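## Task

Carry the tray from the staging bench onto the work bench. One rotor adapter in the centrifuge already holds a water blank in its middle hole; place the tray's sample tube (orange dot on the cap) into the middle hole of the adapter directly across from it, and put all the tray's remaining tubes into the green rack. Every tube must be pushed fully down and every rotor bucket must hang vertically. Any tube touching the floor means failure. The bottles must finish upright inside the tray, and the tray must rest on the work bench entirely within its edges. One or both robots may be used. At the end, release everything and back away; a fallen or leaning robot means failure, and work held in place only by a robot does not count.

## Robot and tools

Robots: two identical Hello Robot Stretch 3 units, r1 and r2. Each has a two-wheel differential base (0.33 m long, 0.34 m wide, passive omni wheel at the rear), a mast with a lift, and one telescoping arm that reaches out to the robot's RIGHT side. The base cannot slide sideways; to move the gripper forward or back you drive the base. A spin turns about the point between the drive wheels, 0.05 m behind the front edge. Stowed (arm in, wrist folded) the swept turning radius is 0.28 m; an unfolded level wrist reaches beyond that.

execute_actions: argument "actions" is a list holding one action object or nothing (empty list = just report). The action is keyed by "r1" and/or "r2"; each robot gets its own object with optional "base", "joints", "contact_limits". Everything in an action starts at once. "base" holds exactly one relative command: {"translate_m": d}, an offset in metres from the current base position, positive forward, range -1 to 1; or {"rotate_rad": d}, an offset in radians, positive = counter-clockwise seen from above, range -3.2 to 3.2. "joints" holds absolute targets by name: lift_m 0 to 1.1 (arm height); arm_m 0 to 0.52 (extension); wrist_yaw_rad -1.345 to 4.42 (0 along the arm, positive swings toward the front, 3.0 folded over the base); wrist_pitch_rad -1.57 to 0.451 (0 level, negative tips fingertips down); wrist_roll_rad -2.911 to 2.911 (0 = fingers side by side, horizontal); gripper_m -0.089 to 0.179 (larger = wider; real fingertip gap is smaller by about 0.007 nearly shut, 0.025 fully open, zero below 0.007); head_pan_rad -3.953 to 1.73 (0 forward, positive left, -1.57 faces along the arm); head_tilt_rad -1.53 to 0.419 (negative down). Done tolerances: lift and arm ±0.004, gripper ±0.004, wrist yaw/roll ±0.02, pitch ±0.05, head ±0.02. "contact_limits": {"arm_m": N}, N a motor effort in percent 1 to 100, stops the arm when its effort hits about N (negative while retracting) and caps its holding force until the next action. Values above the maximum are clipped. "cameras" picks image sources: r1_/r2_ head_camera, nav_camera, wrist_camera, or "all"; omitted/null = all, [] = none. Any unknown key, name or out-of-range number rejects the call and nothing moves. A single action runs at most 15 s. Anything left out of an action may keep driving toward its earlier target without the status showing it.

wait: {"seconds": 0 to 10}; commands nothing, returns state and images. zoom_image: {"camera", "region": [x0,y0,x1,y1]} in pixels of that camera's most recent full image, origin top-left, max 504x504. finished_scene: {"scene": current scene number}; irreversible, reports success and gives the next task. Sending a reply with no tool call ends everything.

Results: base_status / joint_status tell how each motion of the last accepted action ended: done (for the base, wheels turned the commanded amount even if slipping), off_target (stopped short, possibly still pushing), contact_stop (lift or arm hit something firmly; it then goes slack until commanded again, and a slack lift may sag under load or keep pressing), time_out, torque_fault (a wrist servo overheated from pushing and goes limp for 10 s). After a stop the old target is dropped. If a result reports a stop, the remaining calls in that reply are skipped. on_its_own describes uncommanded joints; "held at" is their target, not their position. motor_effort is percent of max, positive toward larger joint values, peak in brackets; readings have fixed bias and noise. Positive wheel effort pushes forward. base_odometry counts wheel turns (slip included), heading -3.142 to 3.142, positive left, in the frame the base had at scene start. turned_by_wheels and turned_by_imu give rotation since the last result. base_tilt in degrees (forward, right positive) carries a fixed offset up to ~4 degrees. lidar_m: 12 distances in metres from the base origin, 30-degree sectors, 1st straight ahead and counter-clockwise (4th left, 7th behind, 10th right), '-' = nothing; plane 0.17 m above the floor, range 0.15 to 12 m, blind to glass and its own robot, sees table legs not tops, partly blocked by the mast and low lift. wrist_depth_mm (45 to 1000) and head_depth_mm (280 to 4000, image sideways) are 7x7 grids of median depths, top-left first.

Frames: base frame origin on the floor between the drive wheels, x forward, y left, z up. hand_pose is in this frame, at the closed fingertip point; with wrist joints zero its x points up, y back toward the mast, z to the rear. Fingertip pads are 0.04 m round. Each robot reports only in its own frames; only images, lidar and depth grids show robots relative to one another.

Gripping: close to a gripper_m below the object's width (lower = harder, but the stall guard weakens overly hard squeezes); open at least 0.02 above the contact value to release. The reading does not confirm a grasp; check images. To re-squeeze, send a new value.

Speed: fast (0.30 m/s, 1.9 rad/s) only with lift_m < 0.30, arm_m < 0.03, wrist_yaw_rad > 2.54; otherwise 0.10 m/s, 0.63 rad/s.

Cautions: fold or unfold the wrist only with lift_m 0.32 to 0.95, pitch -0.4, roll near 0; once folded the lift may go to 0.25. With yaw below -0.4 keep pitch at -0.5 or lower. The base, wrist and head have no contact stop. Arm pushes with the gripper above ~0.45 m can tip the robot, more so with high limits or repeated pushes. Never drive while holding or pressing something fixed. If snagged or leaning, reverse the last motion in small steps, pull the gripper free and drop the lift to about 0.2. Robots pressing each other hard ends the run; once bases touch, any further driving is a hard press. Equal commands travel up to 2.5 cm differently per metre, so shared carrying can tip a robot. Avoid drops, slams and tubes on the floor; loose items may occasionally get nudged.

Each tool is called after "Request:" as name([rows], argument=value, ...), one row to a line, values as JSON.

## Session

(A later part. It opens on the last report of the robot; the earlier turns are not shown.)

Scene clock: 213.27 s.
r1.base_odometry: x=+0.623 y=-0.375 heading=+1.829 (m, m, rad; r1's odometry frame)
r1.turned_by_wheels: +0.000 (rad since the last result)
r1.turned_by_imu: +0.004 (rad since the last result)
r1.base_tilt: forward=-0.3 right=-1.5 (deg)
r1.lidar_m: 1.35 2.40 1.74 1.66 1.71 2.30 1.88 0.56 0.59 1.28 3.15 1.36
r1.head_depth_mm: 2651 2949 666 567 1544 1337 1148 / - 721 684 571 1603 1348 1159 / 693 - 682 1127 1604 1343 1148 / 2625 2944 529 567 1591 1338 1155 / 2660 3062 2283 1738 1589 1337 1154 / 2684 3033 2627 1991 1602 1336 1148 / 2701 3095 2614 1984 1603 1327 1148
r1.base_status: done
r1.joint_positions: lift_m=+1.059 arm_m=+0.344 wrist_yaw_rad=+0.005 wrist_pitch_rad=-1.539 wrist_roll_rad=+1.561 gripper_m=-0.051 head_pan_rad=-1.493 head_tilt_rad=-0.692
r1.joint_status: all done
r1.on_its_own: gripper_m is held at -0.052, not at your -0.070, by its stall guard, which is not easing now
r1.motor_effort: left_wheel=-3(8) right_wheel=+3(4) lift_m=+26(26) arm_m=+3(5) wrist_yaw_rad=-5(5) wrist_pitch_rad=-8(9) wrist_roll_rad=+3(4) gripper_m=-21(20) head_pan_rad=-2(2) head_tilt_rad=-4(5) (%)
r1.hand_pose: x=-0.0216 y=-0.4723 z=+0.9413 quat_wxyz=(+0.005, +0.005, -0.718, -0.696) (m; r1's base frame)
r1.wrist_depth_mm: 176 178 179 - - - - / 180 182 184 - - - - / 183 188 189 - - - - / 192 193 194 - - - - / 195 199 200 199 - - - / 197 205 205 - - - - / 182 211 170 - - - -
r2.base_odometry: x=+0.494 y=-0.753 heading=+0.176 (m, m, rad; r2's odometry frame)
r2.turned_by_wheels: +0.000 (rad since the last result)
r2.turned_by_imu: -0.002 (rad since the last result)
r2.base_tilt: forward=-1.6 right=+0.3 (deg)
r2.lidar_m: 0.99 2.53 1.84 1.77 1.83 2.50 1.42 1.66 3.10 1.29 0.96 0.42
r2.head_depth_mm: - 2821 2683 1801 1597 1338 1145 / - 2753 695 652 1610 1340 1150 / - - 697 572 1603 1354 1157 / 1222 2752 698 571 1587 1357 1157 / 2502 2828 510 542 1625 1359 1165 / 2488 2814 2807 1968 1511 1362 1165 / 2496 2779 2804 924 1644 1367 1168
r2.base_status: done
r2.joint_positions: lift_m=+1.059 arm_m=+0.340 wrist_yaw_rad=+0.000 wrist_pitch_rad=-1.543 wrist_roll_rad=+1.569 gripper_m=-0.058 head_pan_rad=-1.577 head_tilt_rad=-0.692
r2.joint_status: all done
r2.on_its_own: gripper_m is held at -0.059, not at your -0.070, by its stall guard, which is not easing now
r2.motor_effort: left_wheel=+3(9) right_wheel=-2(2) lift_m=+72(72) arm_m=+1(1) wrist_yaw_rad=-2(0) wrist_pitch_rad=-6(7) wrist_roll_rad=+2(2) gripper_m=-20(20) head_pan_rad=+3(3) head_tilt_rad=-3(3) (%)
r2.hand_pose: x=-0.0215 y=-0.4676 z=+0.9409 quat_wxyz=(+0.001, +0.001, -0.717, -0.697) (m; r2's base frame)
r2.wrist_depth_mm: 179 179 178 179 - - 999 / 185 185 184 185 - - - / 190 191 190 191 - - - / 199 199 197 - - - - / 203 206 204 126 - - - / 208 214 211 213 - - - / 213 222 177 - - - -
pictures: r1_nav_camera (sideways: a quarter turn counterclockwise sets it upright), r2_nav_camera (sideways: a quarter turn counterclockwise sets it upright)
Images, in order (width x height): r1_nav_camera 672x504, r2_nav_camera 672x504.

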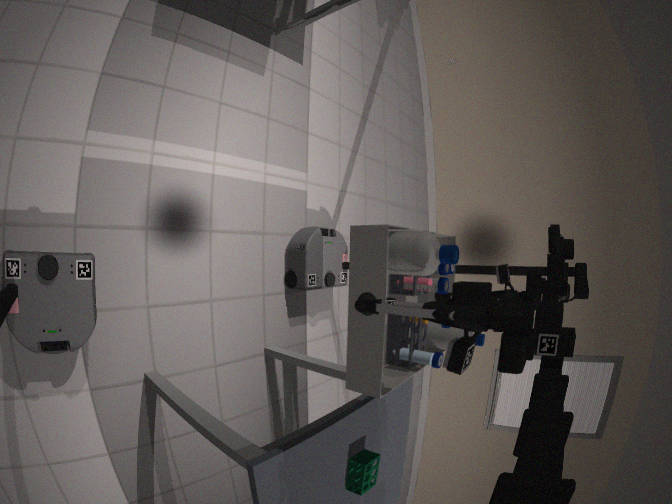

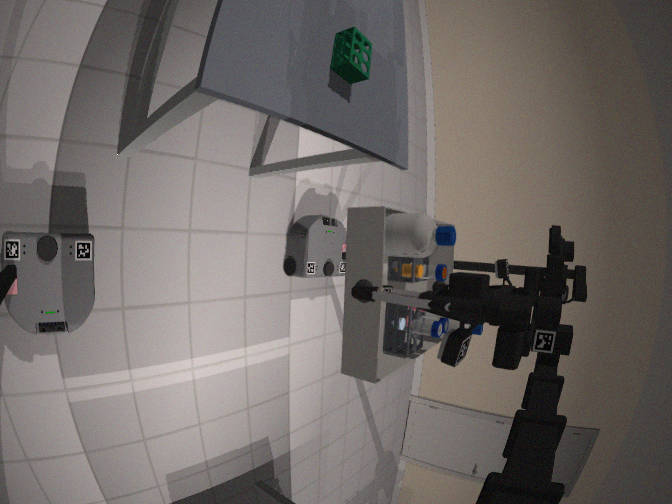

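Request:
execute_actions([
  {"r1":{"base":{"translate_m":-0.55},"joints":{"arm_m":0.349}},"r2":{"base":{"translate_m":0.55},"joints":{"arm_m":0.344}}},
], cameras=[])

Request:
execute_actions([
  {"r1":{"base":{"translate_m":-0.5},"joints":{"arm_m":0.353}},"r2":{"base":{"translate_m":0.5},"joints":{"arm_m":0.348}}},
], cameras=["r1_nav_camera","r2_nav_camera","r1_head_camera"])

Scene clock: 226.40 s.
r1.base_odometry: x=+0.763 y=-0.907 heading=+1.829 (m, m, rad; r1's odometry frame)
r1.turned_by_wheels: +0.000 (rad since the last result)
r1.turned_by_imu: +0.005 (rad since the last result)
r1.base_tilt: forward=-0.1 right=-1.4 (deg)
r1.lidar_m: 1.88 2.40 1.72 1.65 1.70 2.29 1.52 1.35 1.07 0.38 0.38 2.11
r1.head_depth_mm: 2642 3060 668 573 652 1287 1163 / - 736 688 661 653 1283 1157 / 680 - 682 733 652 1277 1150 / 2694 2923 535 573 653 1278 1147 / 2686 3048 2319 730 650 730 1104 / 2704 3062 2592 1979 1597 1306 1154 / 2725 3136 2627 1982 1597 1337 1146
r1.base_status: done
r1.joint_positions: lift_m=+1.059 arm_m=+0.349 wrist_yaw_rad=+0.004 wrist_pitch_rad=-1.539 wrist_roll_rad=+1.563 gripper_m=-0.051 head_pan_rad=-1.493 head_tilt_rad=-0.692
r1.joint_status: all done
r1.on_its_own: gripper_m is held at -0.052, not at your -0.070, by its stall guard, which is not easing now
r1.motor_effort: left_wheel=-3(6) right_wheel=+4(4) lift_m=+26(25) arm_m=+3(4) wrist_yaw_rad=-5(6) wrist_pitch_rad=-8(8) wrist_roll_rad=+2(3) gripper_m=-20(21) head_pan_rad=-3(2) head_tilt_rad=-4(4) (%)
r1.hand_pose: x=-0.0216 y=-0.4775 z=+0.9413 quat_wxyz=(+0.004, +0.004, -0.718, -0.696) (m; r1's base frame)
r1.wrist_depth_mm: 176 178 179 311 316 - - / 180 183 184 318 324 - - / 182 187 189 330 336 - - / 191 194 195 341 348 - - / 195 199 200 199 360 - - / 197 204 205 369 - - - / 182 210 169 378 - - -
r2.base_odometry: x=+1.036 y=-0.657 heading=+0.176 (m, m, rad; r2's odometry frame)
r2.turned_by_wheels: +0.000 (rad since the last result)
r2.turned_by_imu: -0.002 (rad since the last result)
r2.base_tilt: forward=-1.5 right=+0.3 (deg)
r2.lidar_m: 0.97 2.55 1.84 1.77 1.84 2.50 1.96 2.14 0.27 0.26 0.27 0.36
r2.head_depth_mm: - 2839 2682 771 659 550 501 / - 2769 686 654 662 551 493 / - - 693 661 665 553 494 / 1245 2748 702 577 667 555 496 / 2510 2813 516 549 671 558 497 / 2478 2784 2776 821 674 560 500 / 2478 2788 2822 855 677 562 501
r2.base_status: done
r2.joint_positions: lift_m=+1.059 arm_m=+0.344 wrist_yaw_rad=+0.000 wrist_pitch_rad=-1.542 wrist_roll_rad=+1.570 gripper_m=-0.058 head_pan_rad=-1.577 head_tilt_rad=-0.692
r2.joint_status: all done
r2.on_its_own: gripper_m is held at -0.059, not at your -0.070, by its stall guard, which is not easing now
r2.motor_effort: left_wheel=+3(10) right_wheel=-2(3) lift_m=+71(71) arm_m=+1(2) wrist_yaw_rad=+1(2) wrist_pitch_rad=-6(6) wrist_roll_rad=+1(1) gripper_m=-20(20) head_pan_rad=+3(3) head_tilt_rad=-3(3) (%)
r2.hand_pose: x=-0.0215 y=-0.4717 z=+0.9409 quat_wxyz=(+0.001, +0.000, -0.717, -0.697) (m; r2's base frame)
r2.wrist_depth_mm: 180 180 178 178 309 307 307 / 184 185 183 186 319 315 - / 190 192 190 192 324 323 - / 200 198 198 335 339 336 - / 204 206 203 126 349 347 - / 209 214 210 214 360 361 - / 214 221 176 371 373 366 -
pictures: none
No camera images: the call's "cameras" was empty. Leave "cameras" out to get every camera's image.

Scene clock: 232.67 s.
r1.base_odometry: x=+0.891 y=-1.390 heading=+1.828 (m, m, rad; r1's odometry frame)
r1.turned_by_wheels: +0.000 (rad since the last result)
r1.turned_by_imu: +0.003 (rad since the last result)
r1.base_tilt: forward=-0.2 right=-1.4 (deg)
r1.lidar_m: 2.38 2.38 1.71 1.63 1.70 2.27 1.52 0.89 1.08 1.03 1.06 0.69
r1.head_depth_mm: 2647 3019 673 575 652 1288 1157 / - 739 695 663 651 1278 1156 / 681 - 683 732 651 1283 1150 / 2662 2954 539 579 651 1309 1154 / 2705 3103 933 732 649 1308 1158 / 2777 3128 1057 804 648 1304 1149 / 2749 3124 1048 801 648 1295 1144
r1.base_status: done
r1.joint_positions: lift_m=+1.059 arm_m=+0.353 wrist_yaw_rad=+0.003 wrist_pitch_rad=-1.540 wrist_roll_rad=+1.565 gripper_m=-0.051 head_pan_rad=-1.493 head_tilt_rad=-0.692
r1.joint_status: all done
r1.on_its_own: gripper_m is held at -0.052, not at your -0.070, by its stall guard, which is not easing now
r1.motor_effort: left_wheel=-4(10) right_wheel=+4(4) lift_m=+26(26) arm_m=+3(0) wrist_yaw_rad=-3(4) wrist_pitch_rad=-7(8) wrist_roll_rad=+2(2) gripper_m=-20(19) head_pan_rad=-2(3) head_tilt_rad=-4(5) (%)
r1.hand_pose: x=-0.0216 y=-0.4810 z=+0.9413 quat_wxyz=(+0.004, +0.003, -0.717, -0.697) (m; r1's base frame)
r1.wrist_depth_mm: 176 177 179 309 318 - - / 180 182 185 320 325 - - / 183 187 189 328 334 - - / 191 193 195 339 348 - - / 195 199 200 199 362 - - / 197 205 206 367 - - - / 182 210 170 375 389 - -
r2.base_odometry: x=+1.528 y=-0.569 heading=+0.176 (m, m, rad; r2's odometry frame)
r2.turned_by_wheels: +0.000 (rad since the last result)
r2.turned_by_imu: -0.002 (rad since the last result)
r2.base_tilt: forward=-1.5 right=+0.3 (deg)
r2.lidar_m: 1.21 2.55 1.86 1.78 1.84 2.51 2.46 0.36 0.27 0.25 0.26 0.36
r2.head_depth_mm: - 2790 2701 747 661 550 491 / - 2760 688 568 663 551 493 / - - 690 660 665 553 494 / 1254 2736 718 665 667 555 496 / 2496 2788 515 555 672 558 498 / 2472 2782 2772 816 674 560 489 / 2481 2790 2791 854 678 561 490
r2.base_status: done
r2.joint_positions: lift_m=+1.059 arm_m=+0.348 wrist_yaw_rad=+0.000 wrist_pitch_rad=-1.544 wrist_roll_rad=+1.571 gripper_m=-0.058 head_pan_rad=-1.577 head_tilt_rad=-0.692
r2.joint_status: all done
r2.on_its_own: gripper_m is held at -0.059, not at your -0.070, by its stall guard, which is not easing now
r2.motor_effort: left_wheel=+3(7) right_wheel=-2(4) lift_m=+71(71) arm_m=+2(2) wrist_yaw_rad=+0(0) wrist_pitch_rad=-6(6) wrist_roll_rad=+1(1) gripper_m=-20(20) head_pan_rad=+3(3) head_tilt_rad=-3(2) (%)
r2.hand_pose: x=-0.0215 y=-0.4753 z=+0.9409 quat_wxyz=(+0.000, +0.000, -0.716, -0.698) (m; r2's base frame)
r2.wrist_depth_mm: 179 180 178 179 309 304 304 / 185 185 184 185 317 316 318 / 189 191 190 191 326 323 325 / 200 199 196 334 335 336 - / 204 205 204 126 347 343 - / 208 213 210 212 358 354 - / 214 221 177 371 373 369 -
pictures: r1_head_camera (sideways: a quarter turn clockwise sets it upright), r1_nav_camera (sideways: a quarter turn counterclockwise sets it upright), r2_nav_camera (sideways: a quarter turn counterclockwise sets it upright)
Images, in order (width x height): r1_head_camera 896x504, r1_nav_camera 672x504, r2_nav_camera 672x504.

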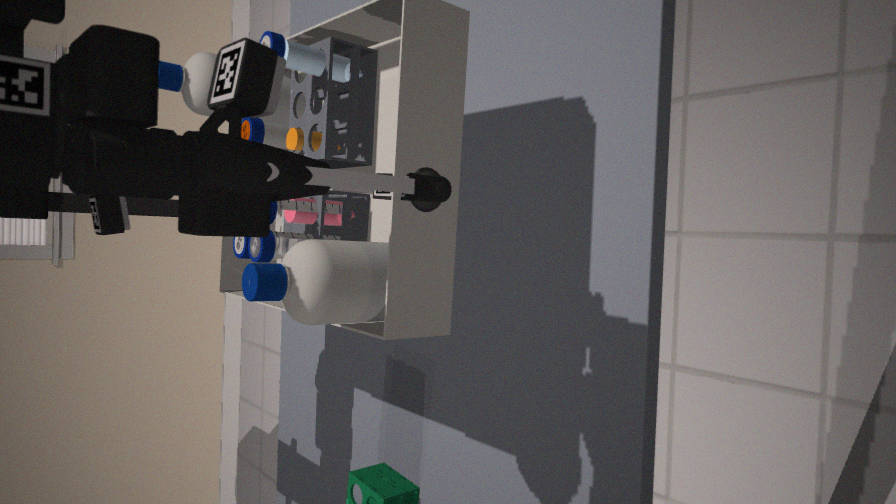

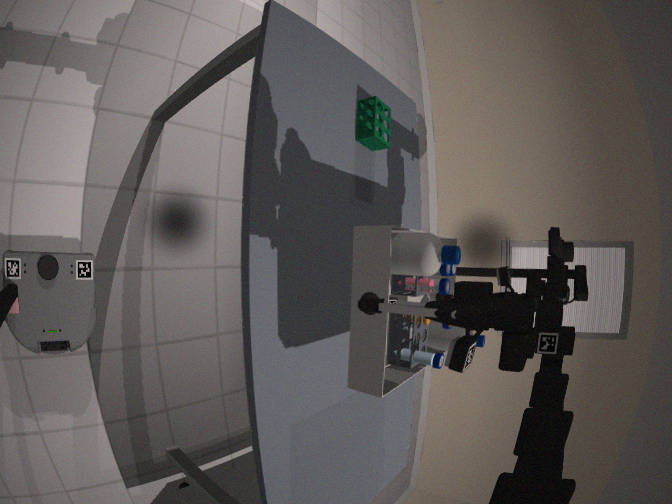

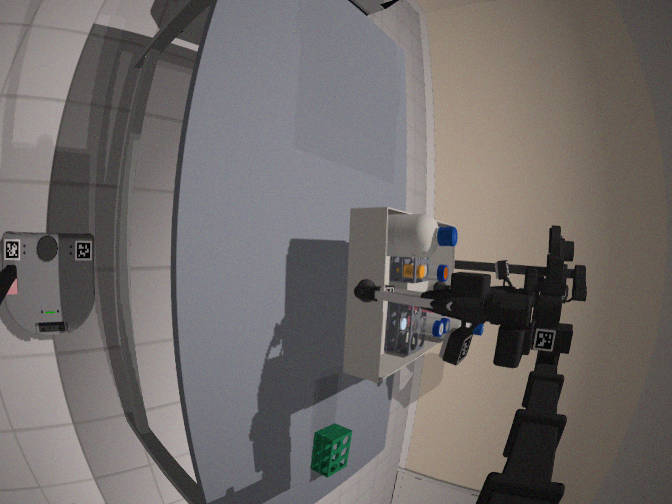

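Request:
execute_actions([
  {"r1":{"joints":{"lift_m":0.945}},"r2":{"joints":{"lift_m":0.945}}},
], cameras=[])

Request:
execute_actions([
  {"r1":{"joints":{"lift_m":0.922}},"r2":{"joints":{"lift_m":0.922}}},
], cameras=[])

Request:
execute_actions([
  {"r1":{"joints":{"gripper_m":0.04}},"r2":{"joints":{"gripper_m":0.04}}},
], cameras=[])

Request:
execute_actions([
  {"r1":{"joints":{"lift_m":1.09}},"r2":{"joints":{"lift_m":1.09}}},
])

Scene clock: 241.80 s.
r1.base_odometry: x=+0.891 y=-1.390 heading=+1.828 (m, m, rad; r1's odometry frame)
r1.turned_by_wheels: +0.000 (rad since the last result)
r1.turned_by_imu: +0.001 (rad since the last result)
r1.base_tilt: forward=-0.3 right=-1.4 (deg)
r1.lidar_m: 2.38 2.37 1.71 1.64 1.69 2.27 1.52 0.89 1.08 1.03 1.07 0.69
r1.head_depth_mm: 2621 2831 1023 753 636 1287 1151 / 2655 - - 741 636 1285 1154 / 753 731 - 742 636 1286 1154 / 1092 3045 917 612 645 1305 1153 / 2735 3095 1057 731 651 1309 1147 / 2726 3122 1058 805 650 1310 1158 / 2742 3145 1053 799 647 1315 1147
r1.base_status: not commanded
r1.joint_positions: lift_m=+0.945 arm_m=+0.353 wrist_yaw_rad=+0.003 wrist_pitch_rad=-1.540 wrist_roll_rad=+1.565 gripper_m=-0.051 head_pan_rad=-1.493 head_tilt_rad=-0.692
r1.joint_status: all done
r1.on_its_own: gripper_m is held at -0.052, not at your -0.070, by its stall guard, which is not easing now
r1.motor_effort: left_wheel=-4(4) right_wheel=+4(4) lift_m=+18(26) arm_m=+3(3) wrist_yaw_rad=-3(4) wrist_pitch_rad=-8(8) wrist_roll_rad=+2(2) gripper_m=-19(19) head_pan_rad=-3(3) head_tilt_rad=-4(5) (%)
r1.hand_pose: x=-0.0216 y=-0.4812 z=+0.8268 quat_wxyz=(+0.004, +0.003, -0.718, -0.696) (m; r1's base frame)
r1.wrist_depth_mm: 175 177 179 202 206 928 974 / 179 183 184 207 212 214 999 / 183 188 189 216 219 220 - / 192 193 194 222 225 - - / 195 199 200 199 233 - - / 197 205 205 240 241 - - / 182 210 170 245 249 - -
r2.base_odometry: x=+1.528 y=-0.569 heading=+0.176 (m, m, rad; r2's odometry frame)
r2.turned_by_wheels: +0.000 (rad since the last result)
r2.turned_by_imu: +0.000 (rad since the last result)
r2.base_tilt: forward=-1.5 right=+0.3 (deg)
r2.lidar_m: 1.21 2.55 1.86 1.78 1.84 2.51 2.46 0.36 0.26 0.25 0.26 0.36
r2.head_depth_mm: 2508 2768 - 784 658 548 492 / 2484 2714 2564 743 630 551 492 / 2480 765 - 745 628 554 494 / 942 1284 2808 742 630 555 496 / 2422 2781 2763 599 633 558 497 / 2483 2799 2749 848 673 560 489 / 2476 2796 2802 855 676 561 490
r2.base_status: not commanded
r2.joint_positions: lift_m=+0.945 arm_m=+0.348 wrist_yaw_rad=+0.000 wrist_pitch_rad=-1.543 wrist_roll_rad=+1.571 gripper_m=-0.058 head_pan_rad=-1.577 head_tilt_rad=-0.692
r2.joint_status: all done
r2.on_its_own: gripper_m is held at -0.059, not at your -0.070, by its stall guard, which is not easing now
r2.motor_effort: left_wheel=+3(3) right_wheel=-2(2) lift_m=+27(66) arm_m=+2(2) wrist_yaw_rad=+0(1) wrist_pitch_rad=-5(6) wrist_roll_rad=+1(1) gripper_m=-20(20) head_pan_rad=+3(3) head_tilt_rad=-2(3) (%)
r2.hand_pose: x=-0.0215 y=-0.4754 z=+0.8273 quat_wxyz=(+0.000, +0.000, -0.716, -0.698) (m; r2's base frame)
r2.wrist_depth_mm: 179 179 178 179 202 201 199 / 185 186 184 186 208 206 206 / 190 192 190 191 214 214 211 / 201 198 196 219 221 220 219 / 202 206 203 126 229 226 224 / 208 213 210 213 235 234 232 / 215 221 177 243 245 242 241
pictures: none
No camera images: the call's "cameras" was empty. Leave "cameras" out to get every camera's image.

Scene clock: 242.77 s.
r1.base_odometry: x=+0.891 y=-1.390 heading=+1.828 (m, m, rad; r1's odometry frame)
r1.turned_by_wheels: +0.000 (rad since the last result)
r1.turned_by_imu: +0.000 (rad since the last result)
r1.base_tilt: forward=-0.2 right=-1.4 (deg)
r1.lidar_m: 2.38 2.38 1.71 1.64 1.69 2.28 1.53 0.89 1.08 1.03 1.07 0.70
r1.head_depth_mm: 2670 2935 - 756 637 1286 1159 / 2645 2939 860 755 635 1280 1156 / 1138 744 - 763 636 1308 1154 / 1109 3042 961 630 646 1309 1151 / 2736 3094 1062 752 649 1304 1156 / 2721 3063 1053 803 650 1317 1157 / 2770 3098 1053 804 650 1296 1151
r1.base_status: not commanded
r1.joint_positions: lift_m=+0.922 arm_m=+0.353 wrist_yaw_rad=+0.003 wrist_pitch_rad=-1.540 wrist_roll_rad=+1.565 gripper_m=-0.051 head_pan_rad=-1.493 head_tilt_rad=-0.692
r1.joint_status: all done
r1.on_its_own: gripper_m is held at -0.052, not at your -0.070, by its stall guard, which is not easing now
r1.motor_effort: left_wheel=-4(4) right_wheel=+4(4) lift_m=+17(18) arm_m=+3(3) wrist_yaw_rad=-3(4) wrist_pitch_rad=-8(8) wrist_roll_rad=+2(2) gripper_m=-20(21) head_pan_rad=-2(3) head_tilt_rad=-5(5) (%)
r1.hand_pose: x=-0.0216 y=-0.4812 z=+0.8039 quat_wxyz=(+0.004, +0.003, -0.718, -0.696) (m; r1's base frame)
r1.wrist_depth_mm: 175 177 179 181 184 188 941 / 179 182 183 186 190 191 960 / 183 187 188 192 196 197 998 / 191 193 195 198 202 - - / 194 199 200 199 209 - - / 198 204 205 214 216 - - / 182 211 170 219 223 - -
r2.base_odometry: x=+1.528 y=-0.569 heading=+0.176 (m, m, rad; r2's odometry frame)
r2.turned_by_wheels: +0.000 (rad since the last result)
r2.turned_by_imu: +0.000 (rad since the last result)
r2.base_tilt: forward=-1.5 right=+0.3 (deg)
r2.lidar_m: 1.21 2.55 1.86 1.78 1.84 2.51 2.45 0.37 0.27 0.25 0.26 0.36
r2.head_depth_mm: 2519 2822 - - 652 548 491 / 2515 2731 990 768 643 552 492 / 2507 781 - 771 647 554 495 / 1151 778 2672 761 646 555 495 / 2369 2794 2757 615 634 557 497 / 2488 2781 2747 850 674 559 489 / 2477 2779 2813 853 677 561 490
r2.base_status: not commanded
r2.joint_positions: lift_m=+0.922 arm_m=+0.348 wrist_yaw_rad=+0.000 wrist_pitch_rad=-1.543 wrist_roll_rad=+1.571 gripper_m=-0.058 head_pan_rad=-1.577 head_tilt_rad=-0.692
r2.joint_status: all done
r2.on_its_own: gripper_m is held at -0.059, not at your -0.070, by its stall guard, which is not easing now
r2.motor_effort: left_wheel=+3(3) right_wheel=-2(2) lift_m=+27(27) arm_m=+1(2) wrist_yaw_rad=+0(0) wrist_pitch_rad=-6(6) wrist_roll_rad=+1(1) gripper_m=-20(20) head_pan_rad=+3(3) head_tilt_rad=-3(2) (%)
r2.hand_pose: x=-0.0215 y=-0.4754 z=+0.8043 quat_wxyz=(+0.000, +0.000, -0.716, -0.698) (m; r2's base frame)
r2.wrist_depth_mm: 180 180 178 180 181 179 179 / 186 185 184 185 186 185 183 / 190 192 190 190 191 191 189 / 201 199 197 196 198 195 195 / 201 205 203 126 204 203 201 / 208 212 209 213 209 209 208 / 213 220 176 218 219 217 215
pictures: none
No camera images: the call's "cameras" was empty. Leave "cameras" out to get every camera's image.

Scene clock: 244.23 s.
r1.base_odometry: x=+0.891 y=-1.390 heading=+1.828 (m, m, rad; r1's odometry frame)
r1.turned_by_wheels: +0.000 (rad since the last result)
r1.turned_by_imu: +0.000 (rad since the last result)
r1.base_tilt: forward=-0.2 right=-1.3 (deg)
r1.lidar_m: 2.38 2.38 1.71 1.64 1.69 2.28 1.53 0.89 1.08 1.03 1.06 0.70
r1.head_depth_mm: 2676 2901 - 760 638 1291 1155 / 2648 2944 858 753 633 1283 1152 / 1145 745 - 761 634 1304 1151 / 1103 3032 966 626 644 1314 1154 / 2697 3101 1057 751 651 1304 1158 / 2743 3102 1061 805 651 1303 1145 / 2721 3120 1056 804 648 1305 1148
r1.base_status: not commanded
r1.joint_positions: lift_m=+0.922 arm_m=+0.353 wrist_yaw_rad=+0.002 wrist_pitch_rad=-1.545 wrist_roll_rad=+1.566 gripper_m=+0.040 head_pan_rad=-1.493 head_tilt_rad=-0.692
r1.joint_status: all done
r1.motor_effort: left_wheel=-3(4) right_wheel=+3(4) lift_m=+17(18) arm_m=+3(3) wrist_yaw_rad=-3(3) wrist_pitch_rad=-5(9) wrist_roll_rad=+1(2) gripper_m=-1(80) head_pan_rad=-2(2) head_tilt_rad=-4(5) (%)
r1.hand_pose: x=-0.0216 y=-0.4799 z=+0.8039 quat_wxyz=(+0.003, +0.002, -0.716, -0.698) (m; r1's base frame)
r1.wrist_depth_mm: 176 178 179 183 185 189 939 / 180 183 185 188 190 192 965 / 184 188 191 194 196 198 - / 194 195 196 199 203 - - / 195 202 202 206 210 - - / 198 208 206 213 219 - - / 183 213 168 220 226 - -
r2.base_odometry: x=+1.528 y=-0.569 heading=+0.176 (m, m, rad; r2's odometry frame)
r2.turned_by_wheels: +0.000 (rad since the last result)
r2.turned_by_imu: +0.000 (rad since the last result)
r2.base_tilt: forward=-1.5 right=+0.2 (deg)
r2.lidar_m: 1.22 2.55 1.85 1.78 1.84 2.50 2.46 0.36 0.26 0.25 0.26 0.36
r2.head_depth_mm: 2514 2822 - - 655 550 492 / 2498 2744 992 769 646 551 493 / 2504 781 - 768 646 554 494 / 1147 775 2685 759 648 555 495 / 2386 2809 2754 616 634 558 498 / 2481 2796 2759 849 674 560 497 / 2477 2790 2786 852 677 562 490
r2.base_status: not commanded
r2.joint_positions: lift_m=+0.922 arm_m=+0.348 wrist_yaw_rad=+0.000 wrist_pitch_rad=-1.546 wrist_roll_rad=+1.571 gripper_m=+0.040 head_pan_rad=-1.577 head_tilt_rad=-0.692
r2.joint_status: all done
r2.motor_effort: left_wheel=+4(4) right_wheel=-2(2) lift_m=+27(27) arm_m=+1(1) wrist_yaw_rad=+0(1) wrist_pitch_rad=-5(7) wrist_roll_rad=+0(1) gripper_m=+0(80) head_pan_rad=+3(3) head_tilt_rad=-3(4) (%)
r2.hand_pose: x=-0.0215 y=-0.4749 z=+0.8043 quat_wxyz=(+0.000, +0.000, -0.716, -0.698) (m; r2's base frame)
r2.wrist_depth_mm: 183 184 182 181 182 181 179 / 187 189 188 187 187 185 185 / 193 194 193 193 193 192 191 / 202 200 199 198 199 197 196 / 203 208 205 205 205 203 203 / 209 215 213 212 209 211 208 / 215 222 177 218 219 217 217
pictures: none
No camera images: the call's "cameras" was empty. Leave "cameras" out to get every camera's image.

Scene clock: 246.60 s.
r1.base_odometry: x=+0.891 y=-1.390 heading=+1.828 (m, m, rad; r1's odometry frame)
r1.turned_by_wheels: +0.000 (rad since the last result)
r1.turned_by_imu: +0.001 (rad since the last result)
r1.base_tilt: forward=-0.2 right=-1.4 (deg)
r1.lidar_m: 2.38 2.38 1.71 1.64 1.69 2.27 1.52 0.89 1.08 1.03 1.06 0.69
r1.head_depth_mm: 2723 2947 1070 784 636 1290 1152 / - 3112 852 755 635 1275 1151 / 936 - 941 770 639 1317 1152 / 2655 3103 956 628 648 1308 1158 / 2699 3068 1059 751 650 1306 1148 / 2741 3087 1057 804 651 1308 1151 / 2758 3183 1055 801 647 1314 1157
r1.base_status: not commanded
r1.joint_positions: lift_m=+1.090 arm_m=+0.353 wrist_yaw_rad=+0.002 wrist_pitch_rad=-1.545 wrist_roll_rad=+1.567 gripper_m=+0.040 head_pan_rad=-1.493 head_tilt_rad=-0.692
r1.joint_status: all done
r1.motor_effort: left_wheel=-3(3) right_wheel=+3(3) lift_m=+22(24) arm_m=+3(3) wrist_yaw_rad=-2(2) wrist_pitch_rad=-5(5) wrist_roll_rad=+2(2) gripper_m=+1(2) head_pan_rad=-2(3) head_tilt_rad=-5(5) (%)
r1.hand_pose: x=-0.0216 y=-0.4798 z=+0.9717 quat_wxyz=(+0.003, +0.002, -0.716, -0.698) (m; r1's base frame)
r1.wrist_depth_mm: 251 294 337 342 348 - - / 329 316 345 351 358 - - / 284 298 359 362 367 - - / 359 343 369 375 - - - / 373 312 378 379 - - - / 258 327 243 397 - - - / 406 404 241 416 424 - -
r2.base_odometry: x=+1.528 y=-0.569 heading=+0.176 (m, m, rad; r2's odometry frame)
r2.turned_by_wheels: +0.000 (rad since the last result)
r2.turned_by_imu: +0.000 (rad since the last result)
r2.base_tilt: forward=-1.5 right=+0.2 (deg)
r2.lidar_m: 1.21 2.56 1.86 1.78 1.85 2.50 2.46 0.36 0.27 0.25 0.26 0.36
r2.head_depth_mm: 2513 2805 2669 827 652 550 491 / - 2701 2571 771 643 551 492 / - 2755 929 775 647 554 494 / 954 2711 2600 765 647 555 496 / 2490 2817 2753 616 634 558 497 / 2481 2813 2752 849 673 558 498 / 2480 2776 2821 855 678 562 490
r2.base_status: not commanded
r2.joint_positions: lift_m=+1.089 arm_m=+0.348 wrist_yaw_rad=+0.000 wrist_pitch_rad=-1.546 wrist_roll_rad=+1.571 gripper_m=+0.040 head_pan_rad=-1.577 head_tilt_rad=-0.692
r2.joint_status: all done
r2.motor_effort: left_wheel=+4(4) right_wheel=-2(2) lift_m=+62(63) arm_m=+1(1) wrist_yaw_rad=+0(0) wrist_pitch_rad=-4(5) wrist_roll_rad=+0(0) gripper_m=+0(0) head_pan_rad=+3(3) head_tilt_rad=-3(2) (%)
r2.hand_pose: x=-0.0215 y=-0.4747 z=+0.9712 quat_wxyz=(+0.000, +0.000, -0.715, -0.699) (m; r2's base frame)
r2.wrist_depth_mm: 310 309 339 337 335 335 - / 240 297 348 346 346 346 - / 303 333 359 356 355 355 - / 375 319 370 371 368 367 - / 388 328 379 380 378 374 - / 337 332 243 392 395 393 - / 419 416 243 410 404 405 -
pictures: r1_head_camera (sideways: a quarter turn clockwise sets it upright), r1_nav_camera (sideways: a quarter turn counterclockwise sets it upright), r1_wrist_camera, r2_head_camera (sideways: a quarter turn clockwise sets it upright), r2_nav_camera (sideways: a quarter turn counterclockwise sets it upright), r2_wrist_camera
Images, in order (width x height): r1_head_camera 896x504, r1_nav_camera 672x504, r1_wrist_camera 644x364, r2_head_camera 896x504, r2_nav_camera 672x504, r2_wrist_camera 644x364.

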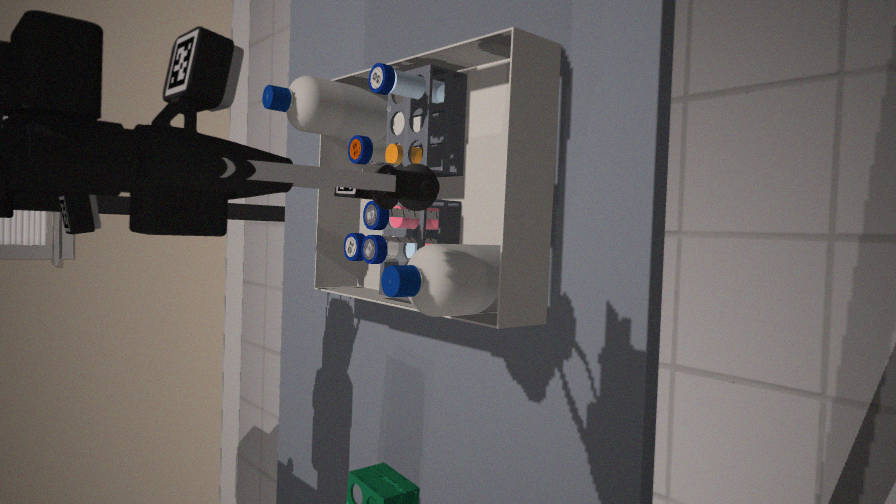

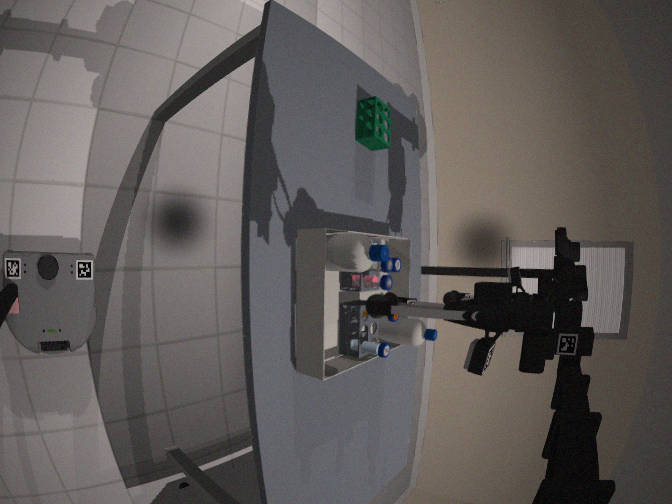

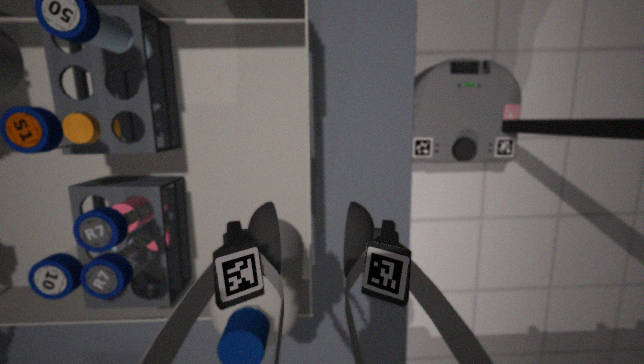

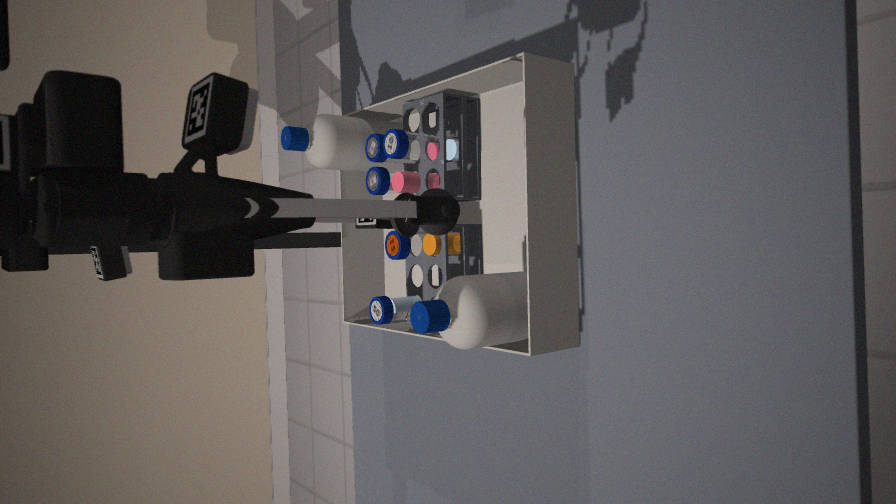

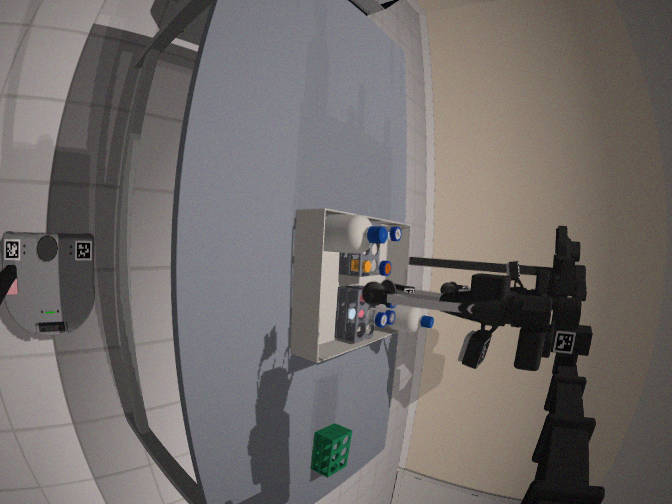

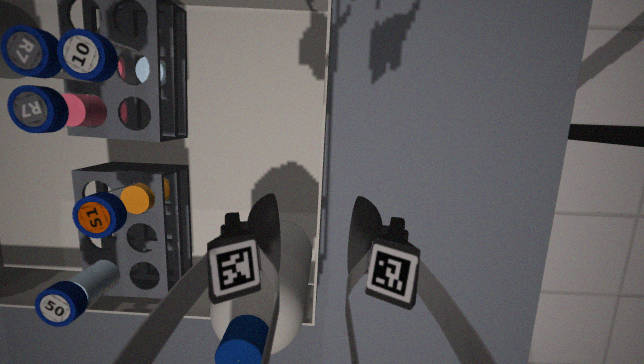

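Request:
execute_actions([
  {"r1":{"joints":{"arm_m":0.0,"wrist_roll_rad":0.0,"gripper_m":0.08}},"r2":{"base":{"translate_m":0.045},"joints":{"wrist_roll_rad":0.0,"gripper_m":0.08}}},
], cameras=[])

Request:
execute_actions([
  {"r1":{"base":{"rotate_rad":0.35}},"r2":{"joints":{"arm_m":0.46,"wrist_pitch_rad":-1.555}}},
], cameras=["r2_wrist_camera","r2_head_camera"])

Scene clock: 261.37 s.
r1.base_odometry: x=+0.891 y=-1.390 heading=+1.828 (m, m, rad; r1's odometry frame)
r1.turned_by_wheels: +0.000 (rad since the last result)
r1.turned_by_imu: +0.002 (rad since the last result)
r1.base_tilt: forward=-0.3 right=-1.4 (deg)
r1.lidar_m: 2.38 2.38 1.71 1.64 1.69 2.27 1.53 0.89 1.08 1.03 1.07 0.69
r1.head_depth_mm: - - - - - - - / - - - - - - - / 2621 2893 1036 - - - - / 2694 3067 962 632 649 1340 1179 / 2715 3119 1056 757 650 1315 1180 / 2691 3147 1060 804 650 1309 1156 / 2738 3117 1053 803 648 1306 1154
r1.base_status: not commanded
r1.joint_positions: lift_m=+1.090 arm_m=+0.000 wrist_yaw_rad=+0.002 wrist_pitch_rad=-1.549 wrist_roll_rad=+0.002 gripper_m=+0.080 head_pan_rad=-1.493 head_tilt_rad=-0.692
r1.joint_status: all done
r1.motor_effort: left_wheel=-3(3) right_wheel=+3(3) lift_m=+22(22) arm_m=-3(6) wrist_yaw_rad=-2(2) wrist_pitch_rad=-3(5) wrist_roll_rad=-1(2) gripper_m=+1(81) head_pan_rad=-3(2) head_tilt_rad=-4(5) (%)
r1.hand_pose: x=-0.0217 y=-0.1269 z=+0.9717 quat_wxyz=(+0.505, +0.494, -0.505, -0.495) (m; r1's base frame)
r1.wrist_depth_mm: 890 - - - - - 939 / - - - - - - - / - - - - - - - / - - - - - - - / - - - - - - - / - - - - - - - / - - - - - - -
r2.base_odometry: x=+1.572 y=-0.561 heading=+0.176 (m, m, rad; r2's odometry frame)
r2.turned_by_wheels: +0.000 (rad since the last result)
r2.turned_by_imu: +0.000 (rad since the last result)
r2.base_tilt: forward=-1.5 right=+0.3 (deg)
r2.lidar_m: 1.21 2.56 1.86 1.78 1.85 2.50 2.49 0.36 0.26 0.25 0.26 0.36
r2.head_depth_mm: 2512 2829 2667 795 643 550 491 / - 2832 864 777 644 552 493 / - 2729 2596 773 646 554 494 / 2497 2781 2611 619 632 554 495 / 2448 2786 2788 816 652 556 498 / 2468 2799 2774 851 674 559 488 / 2505 2754 2800 854 678 562 489
r2.base_status: done
r2.joint_positions: lift_m=+1.089 arm_m=+0.348 wrist_yaw_rad=+0.000 wrist_pitch_rad=-1.548 wrist_roll_rad=+0.006 gripper_m=+0.080 head_pan_rad=-1.577 head_tilt_rad=-0.692
r2.joint_status: all done
r2.motor_effort: left_wheel=+3(10) right_wheel=-3(3) lift_m=+62(62) arm_m=+1(2) wrist_yaw_rad=+0(1) wrist_pitch_rad=-4(4) wrist_roll_rad=-3(3) gripper_m=+0(80) head_pan_rad=+3(3) head_tilt_rad=-3(3) (%)
r2.hand_pose: x=-0.0216 y=-0.4745 z=+0.9713 quat_wxyz=(+0.504, +0.493, -0.507, -0.496) (m; r2's base frame)
r2.wrist_depth_mm: 341 342 335 337 339 313 347 / 348 349 343 349 350 350 356 / 356 359 184 353 363 356 366 / 369 368 366 364 369 347 375 / 376 378 378 381 382 386 389 / 392 393 392 391 392 395 398 / 400 398 404 404 404 407 408
pictures: none
No camera images: the call's "cameras" was empty. Leave "cameras" out to get every camera's image.

Scene clock: 263.43 s.
r1.base_odometry: x=+0.891 y=-1.390 heading=+2.178 (m, m, rad; r1's odometry frame)
r1.turned_by_wheels: +0.350 (rad since the last result)
r1.turned_by_imu: +0.351 (rad since the last result)
r1.base_tilt: forward=-0.1 right=-1.4 (deg)
r1.lidar_m: 2.95 1.83 1.64 1.64 1.97 2.88 0.89 1.16 1.03 1.04 0.69 2.38
r1.head_depth_mm: - - - - - - - / - - - - - - - / 2828 3160 1086 - - - - / 2954 3247 1060 804 651 1378 1173 / 3068 3450 1010 805 686 1333 1176 / 3205 3559 1056 805 706 1323 1153 / 3396 3633 2618 802 989 1249 1148
r1.base_status: done
r1.joint_positions: lift_m=+1.090 arm_m=+0.000 wrist_yaw_rad=+0.002 wrist_pitch_rad=-1.549 wrist_roll_rad=+0.002 gripper_m=+0.080 head_pan_rad=-1.493 head_tilt_rad=-0.692
r1.joint_status: not commanded
r1.motor_effort: left_wheel=-3(8) right_wheel=+3(7) lift_m=+22(22) arm_m=-3(3) wrist_yaw_rad=-1(2) wrist_pitch_rad=-3(3) wrist_roll_rad=-1(1) gripper_m=+0(0) head_pan_rad=-2(2) head_tilt_rad=-4(5) (%)
r1.hand_pose: x=-0.0217 y=-0.1269 z=+0.9717 quat_wxyz=(+0.505, +0.494, -0.505, -0.495) (m; r1's base frame)
r1.wrist_depth_mm: - - - - - 360 359 / - - - - - - - / - - - - - - - / - - - - - - - / - - - - - - - / - - - - - - - / - - - - - - -
r2.base_odometry: x=+1.572 y=-0.561 heading=+0.176 (m, m, rad; r2's odometry frame)
r2.turned_by_wheels: +0.000 (rad since the last result)
r2.turned_by_imu: +0.000 (rad since the last result)
r2.base_tilt: forward=-1.5 right=+0.2 (deg)
r2.lidar_m: 1.21 2.55 1.85 1.78 1.84 2.51 2.49 0.36 0.26 0.25 0.26 0.36
r2.head_depth_mm: 2490 2815 2691 797 642 549 491 / 2498 2816 865 776 644 552 493 / - 2799 2799 775 647 553 493 / 2434 2769 2602 620 633 555 496 / 2485 2813 2745 816 652 558 497 / 2478 2784 2799 849 675 560 488 / 2478 2771 2790 854 678 561 490
r2.base_status: not commanded
r2.joint_positions: lift_m=+1.089 arm_m=+0.460 wrist_yaw_rad=+0.000 wrist_pitch_rad=-1.549 wrist_roll_rad=+0.006 gripper_m=+0.080 head_pan_rad=-1.577 head_tilt_rad=-0.692
r2.joint_status: all done
r2.motor_effort: left_wheel=+4(3) right_wheel=-2(3) lift_m=+62(62) arm_m=+2(3) wrist_yaw_rad=+0(0) wrist_pitch_rad=-3(4) wrist_roll_rad=-2(3) gripper_m=+1(0) head_pan_rad=+3(2) head_tilt_rad=-2(3) (%)
r2.hand_pose: x=-0.0216 y=-0.5862 z=+0.9713 quat_wxyz=(+0.504, +0.493, -0.507, -0.496) (m; r2's base frame)
r2.wrist_depth_mm: 338 340 337 340 344 339 346 / 348 346 293 292 295 236 355 / 358 358 353 300 350 301 365 / 368 369 364 367 368 358 378 / 378 376 256 378 377 376 383 / 388 388 234 345 363 356 399 / 402 404 402 403 407 405 408
pictures: r2_head_camera (sideways: a quarter turn clockwise sets it upright), r2_wrist_camera
Images, in order (width x height): r2_head_camera 896x504, r2_wrist_camera 644x364.

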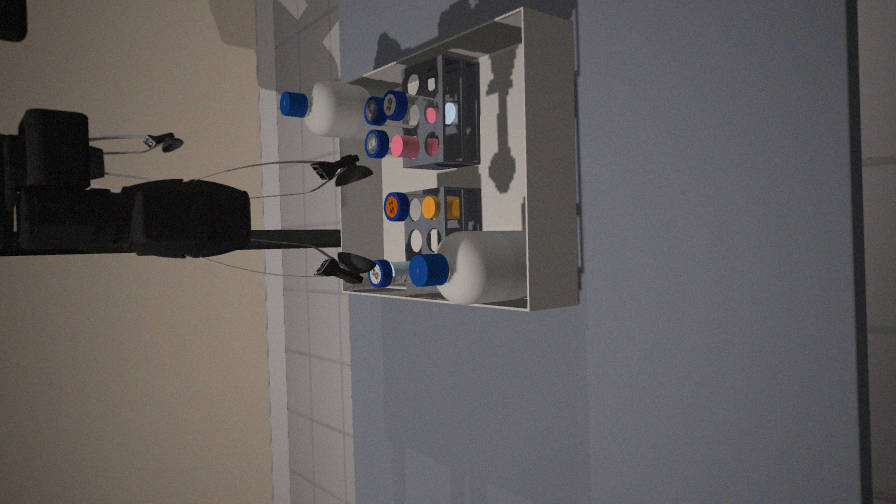

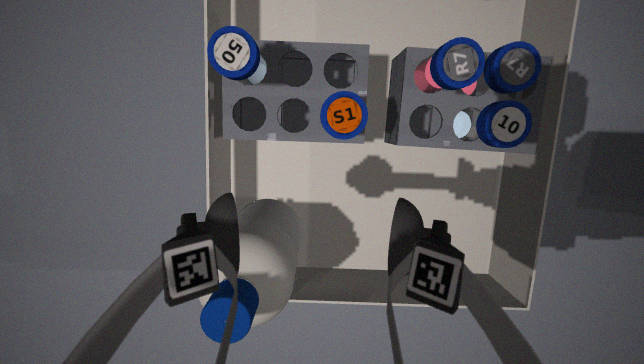

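Request:
execute_actions([
  {"r1":{"base":{"translate_m":-0.2}},"r2":{"base":{"translate_m":-0.02},"joints":{"arm_m":0.51,"wrist_pitch_rad":-1.555,"gripper_m":0.065,"lift_m":1.04}}},
], cameras=["r2_wrist_camera"])

Scene clock: 275.17 s.
r1.base_odometry: x=+1.005 y=-1.555 heading=+2.178 (m, m, rad; r1's odometry frame)
r1.turned_by_wheels: +0.000 (rad since the last result)
r1.turned_by_imu: +0.001 (rad since the last result)
r1.base_tilt: forward=-0.3 right=-1.4 (deg)
r1.lidar_m: 3.05 1.90 1.70 1.71 2.04 2.70 0.69 0.97 0.97 0.97 0.86 0.83
r1.head_depth_mm: - - - - - - - / - - - - - - - / 2748 3123 1085 - - - - / 2871 3185 1058 747 634 586 1178 / 3047 3324 1056 632 650 1277 1174 / 3120 3492 1063 803 649 1337 1161 / 3244 3602 1008 804 669 1333 1150
r1.base_status: done
r1.joint_positions: lift_m=+1.090 arm_m=+0.000 wrist_yaw_rad=+0.002 wrist_pitch_rad=-1.549 wrist_roll_rad=+0.002 gripper_m=+0.080 head_pan_rad=-1.493 head_tilt_rad=-0.692
r1.joint_status: not commanded
r1.motor_effort: left_wheel=-3(10) right_wheel=+3(4) lift_m=+22(22) arm_m=-3(3) wrist_yaw_rad=-1(2) wrist_pitch_rad=-3(3) wrist_roll_rad=-1(1) gripper_m=+1(0) head_pan_rad=-2(2) head_tilt_rad=-4(4) (%)
r1.hand_pose: x=-0.0217 y=-0.1269 z=+0.9717 quat_wxyz=(+0.505, +0.494, -0.505, -0.495) (m; r1's base frame)
r1.wrist_depth_mm: - - - 364 349 354 358 / - - - - - 365 371 / - - - - - - 684 / - - - - - - - / - - - - - - - / - - - - - - - / - - - - - - -
r2.base_odometry: x=+1.552 y=-0.565 heading=+0.177 (m, m, rad; r2's odometry frame)
r2.turned_by_wheels: +0.000 (rad since the last result)
r2.turned_by_imu: +0.000 (rad since the last result)
r2.base_tilt: forward=-1.5 right=+0.3 (deg)
r2.lidar_m: 1.22 2.55 1.85 1.78 1.84 2.51 2.48 0.36 0.26 0.25 0.26 0.36
r2.head_depth_mm: - 2814 2700 823 642 549 491 / 2577 2817 1014 770 644 551 492 / - 2815 2718 778 648 552 494 / 2375 2755 2735 755 646 555 496 / 1138 2725 2611 788 646 556 498 / 2471 2797 2780 850 675 559 488 / 2473 2751 2807 853 677 560 491
r2.base_status: done
r2.joint_positions: lift_m=+1.041 arm_m=+0.510 wrist_yaw_rad=+0.000 wrist_pitch_rad=-1.549 wrist_roll_rad=+0.006 gripper_m=+0.065 head_pan_rad=-1.577 head_tilt_rad=-0.692
r2.joint_status: all done
r2.motor_effort: left_wheel=+4(5) right_wheel=-2(6) lift_m=+18(61) arm_m=+2(3) wrist_yaw_rad=+1(0) wrist_pitch_rad=-3(4) wrist_roll_rad=-2(2) gripper_m=+0(61) head_pan_rad=+3(3) head_tilt_rad=-3(3) (%)
r2.hand_pose: x=-0.0216 y=-0.6361 z=+0.9227 quat_wxyz=(+0.504, +0.493, -0.506, -0.496) (m; r2's base frame)
r2.wrist_depth_mm: 294 292 294 294 296 276 263 / 302 301 300 300 306 304 304 / 310 308 250 276 250 193 313 / 317 315 260 256 274 256 326 / 329 326 324 326 327 284 332 / 339 335 275 338 - 318 344 / 345 260 219 337 342 297 355
pictures: r2_wrist_camera
Images, in order (width x height): r2_wrist_camera 644x364.

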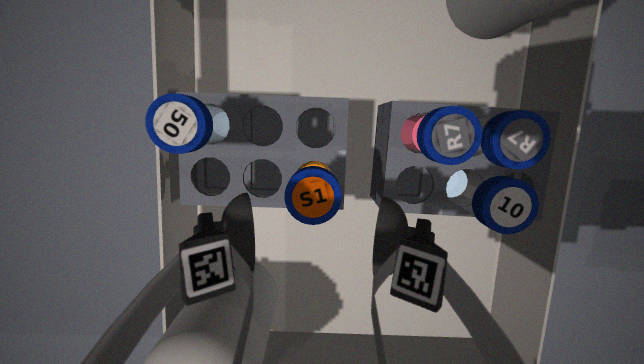

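Request:
execute_actions([
  {"r1":{"base":{"rotate_rad":-0.35}},"r2":{"joints":{"lift_m":0.968}}},
], cameras=["r2_wrist_camera","r2_head_camera"])

Scene clock: 281.33 s.
r1.base_odometry: x=+1.005 y=-1.555 heading=+1.828 (m, m, rad; r1's odometry frame)
r1.turned_by_wheels: -0.350 (rad since the last result)
r1.turned_by_imu: -0.350 (rad since the last result)
r1.base_tilt: forward=-0.3 right=-1.4 (deg)
r1.lidar_m: 2.55 2.47 1.78 1.70 1.75 2.36 1.25 0.69 1.01 0.97 1.00 0.83
r1.head_depth_mm: - - - - - - - / - - - - - - - / 2606 3026 1087 - - - - / 2612 2956 810 737 619 573 1177 / 878 577 720 745 614 571 1181 / 502 2887 1057 728 616 571 1149 / 2596 3083 1057 592 612 584 1155
r1.base_status: done
r1.joint_positions: lift_m=+1.090 arm_m=+0.000 wrist_yaw_rad=+0.002 wrist_pitch_rad=-1.549 wrist_roll_rad=+0.002 gripper_m=+0.080 head_pan_rad=-1.493 head_tilt_rad=-0.692
r1.joint_status: not commanded
r1.motor_effort: left_wheel=+5(12) right_wheel=-3(6) lift_m=+22(22) arm_m=-3(3) wrist_yaw_rad=-1(2) wrist_pitch_rad=-3(3) wrist_roll_rad=-1(1) gripper_m=+0(1) head_pan_rad=-2(2) head_tilt_rad=-5(4) (%)
r1.hand_pose: x=-0.0217 y=-0.1269 z=+0.9717 quat_wxyz=(+0.505, +0.494, -0.505, -0.495) (m; r1's base frame)
r1.wrist_depth_mm: 331 339 347 358 369 884 594 / - - - - - - 994 / - - - - - - - / - - - - - - - / - - - - - - - / - - - - - - - / - - - - - - -
r2.base_odometry: x=+1.552 y=-0.565 heading=+0.177 (m, m, rad; r2's odometry frame)
r2.turned_by_wheels: +0.000 (rad since the last result)
r2.turned_by_imu: +0.000 (rad since the last result)
r2.base_tilt: forward=-1.5 right=+0.3 (deg)
r2.lidar_m: 1.22 2.55 1.85 1.78 1.84 2.50 2.49 0.36 0.26 0.25 0.26 0.36
r2.head_depth_mm: 2507 2683 1010 795 643 551 491 / 2493 - 970 770 644 552 494 / 2464 - 2595 773 646 554 494 / 2507 2784 2614 751 647 556 495 / 959 2721 2631 787 648 558 497 / 2484 2770 2774 849 675 559 489 / 2471 2799 2797 854 677 562 490
r2.base_status: not commanded
r2.joint_positions: lift_m=+0.969 arm_m=+0.510 wrist_yaw_rad=+0.000 wrist_pitch_rad=-1.549 wrist_roll_rad=+0.006 gripper_m=+0.065 head_pan_rad=-1.577 head_tilt_rad=-0.692
r2.joint_status: all done
r2.motor_effort: left_wheel=+4(4) right_wheel=-2(2) lift_m=+17(16) arm_m=+2(2) wrist_yaw_rad=+0(0) wrist_pitch_rad=-3(3) wrist_roll_rad=-2(2) gripper_m=+0(0) head_pan_rad=+3(3) head_tilt_rad=-3(2) (%)
r2.hand_pose: x=-0.0216 y=-0.6361 z=+0.8507 quat_wxyz=(+0.504, +0.493, -0.506, -0.496) (m; r2's base frame)
r2.wrist_depth_mm: 227 205 226 227 228 229 225 / 231 180 230 230 232 233 223 / 119 119 180 232 187 120 121 / 247 184 184 183 211 184 126 / 253 188 187 126 221 192 127 / 258 201 256 258 - 259 191 / 267 220 219 267 269 268 214
pictures: r2_head_camera (sideways: a quarter turn clockwise sets it upright), r2_wrist_camera
Images, in order (width x height): r2_head_camera 896x504, r2_wrist_camera 644x364.

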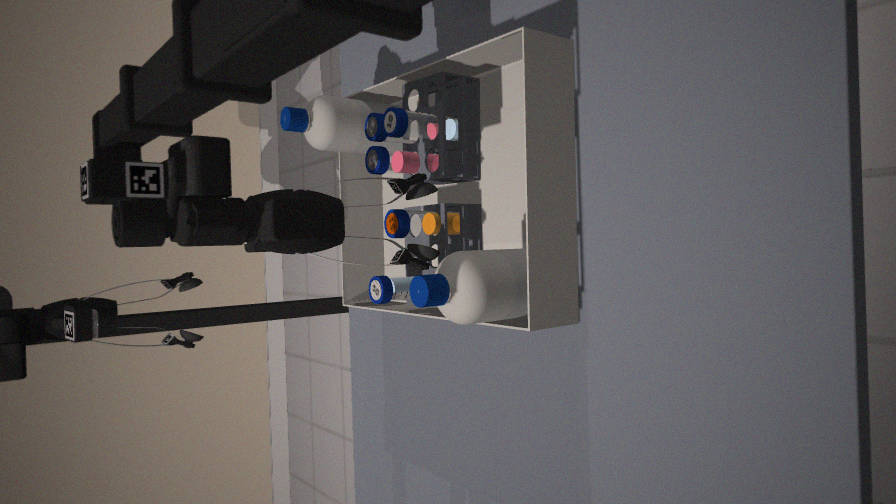

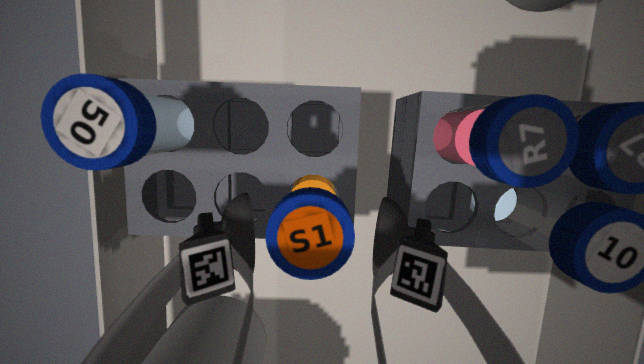

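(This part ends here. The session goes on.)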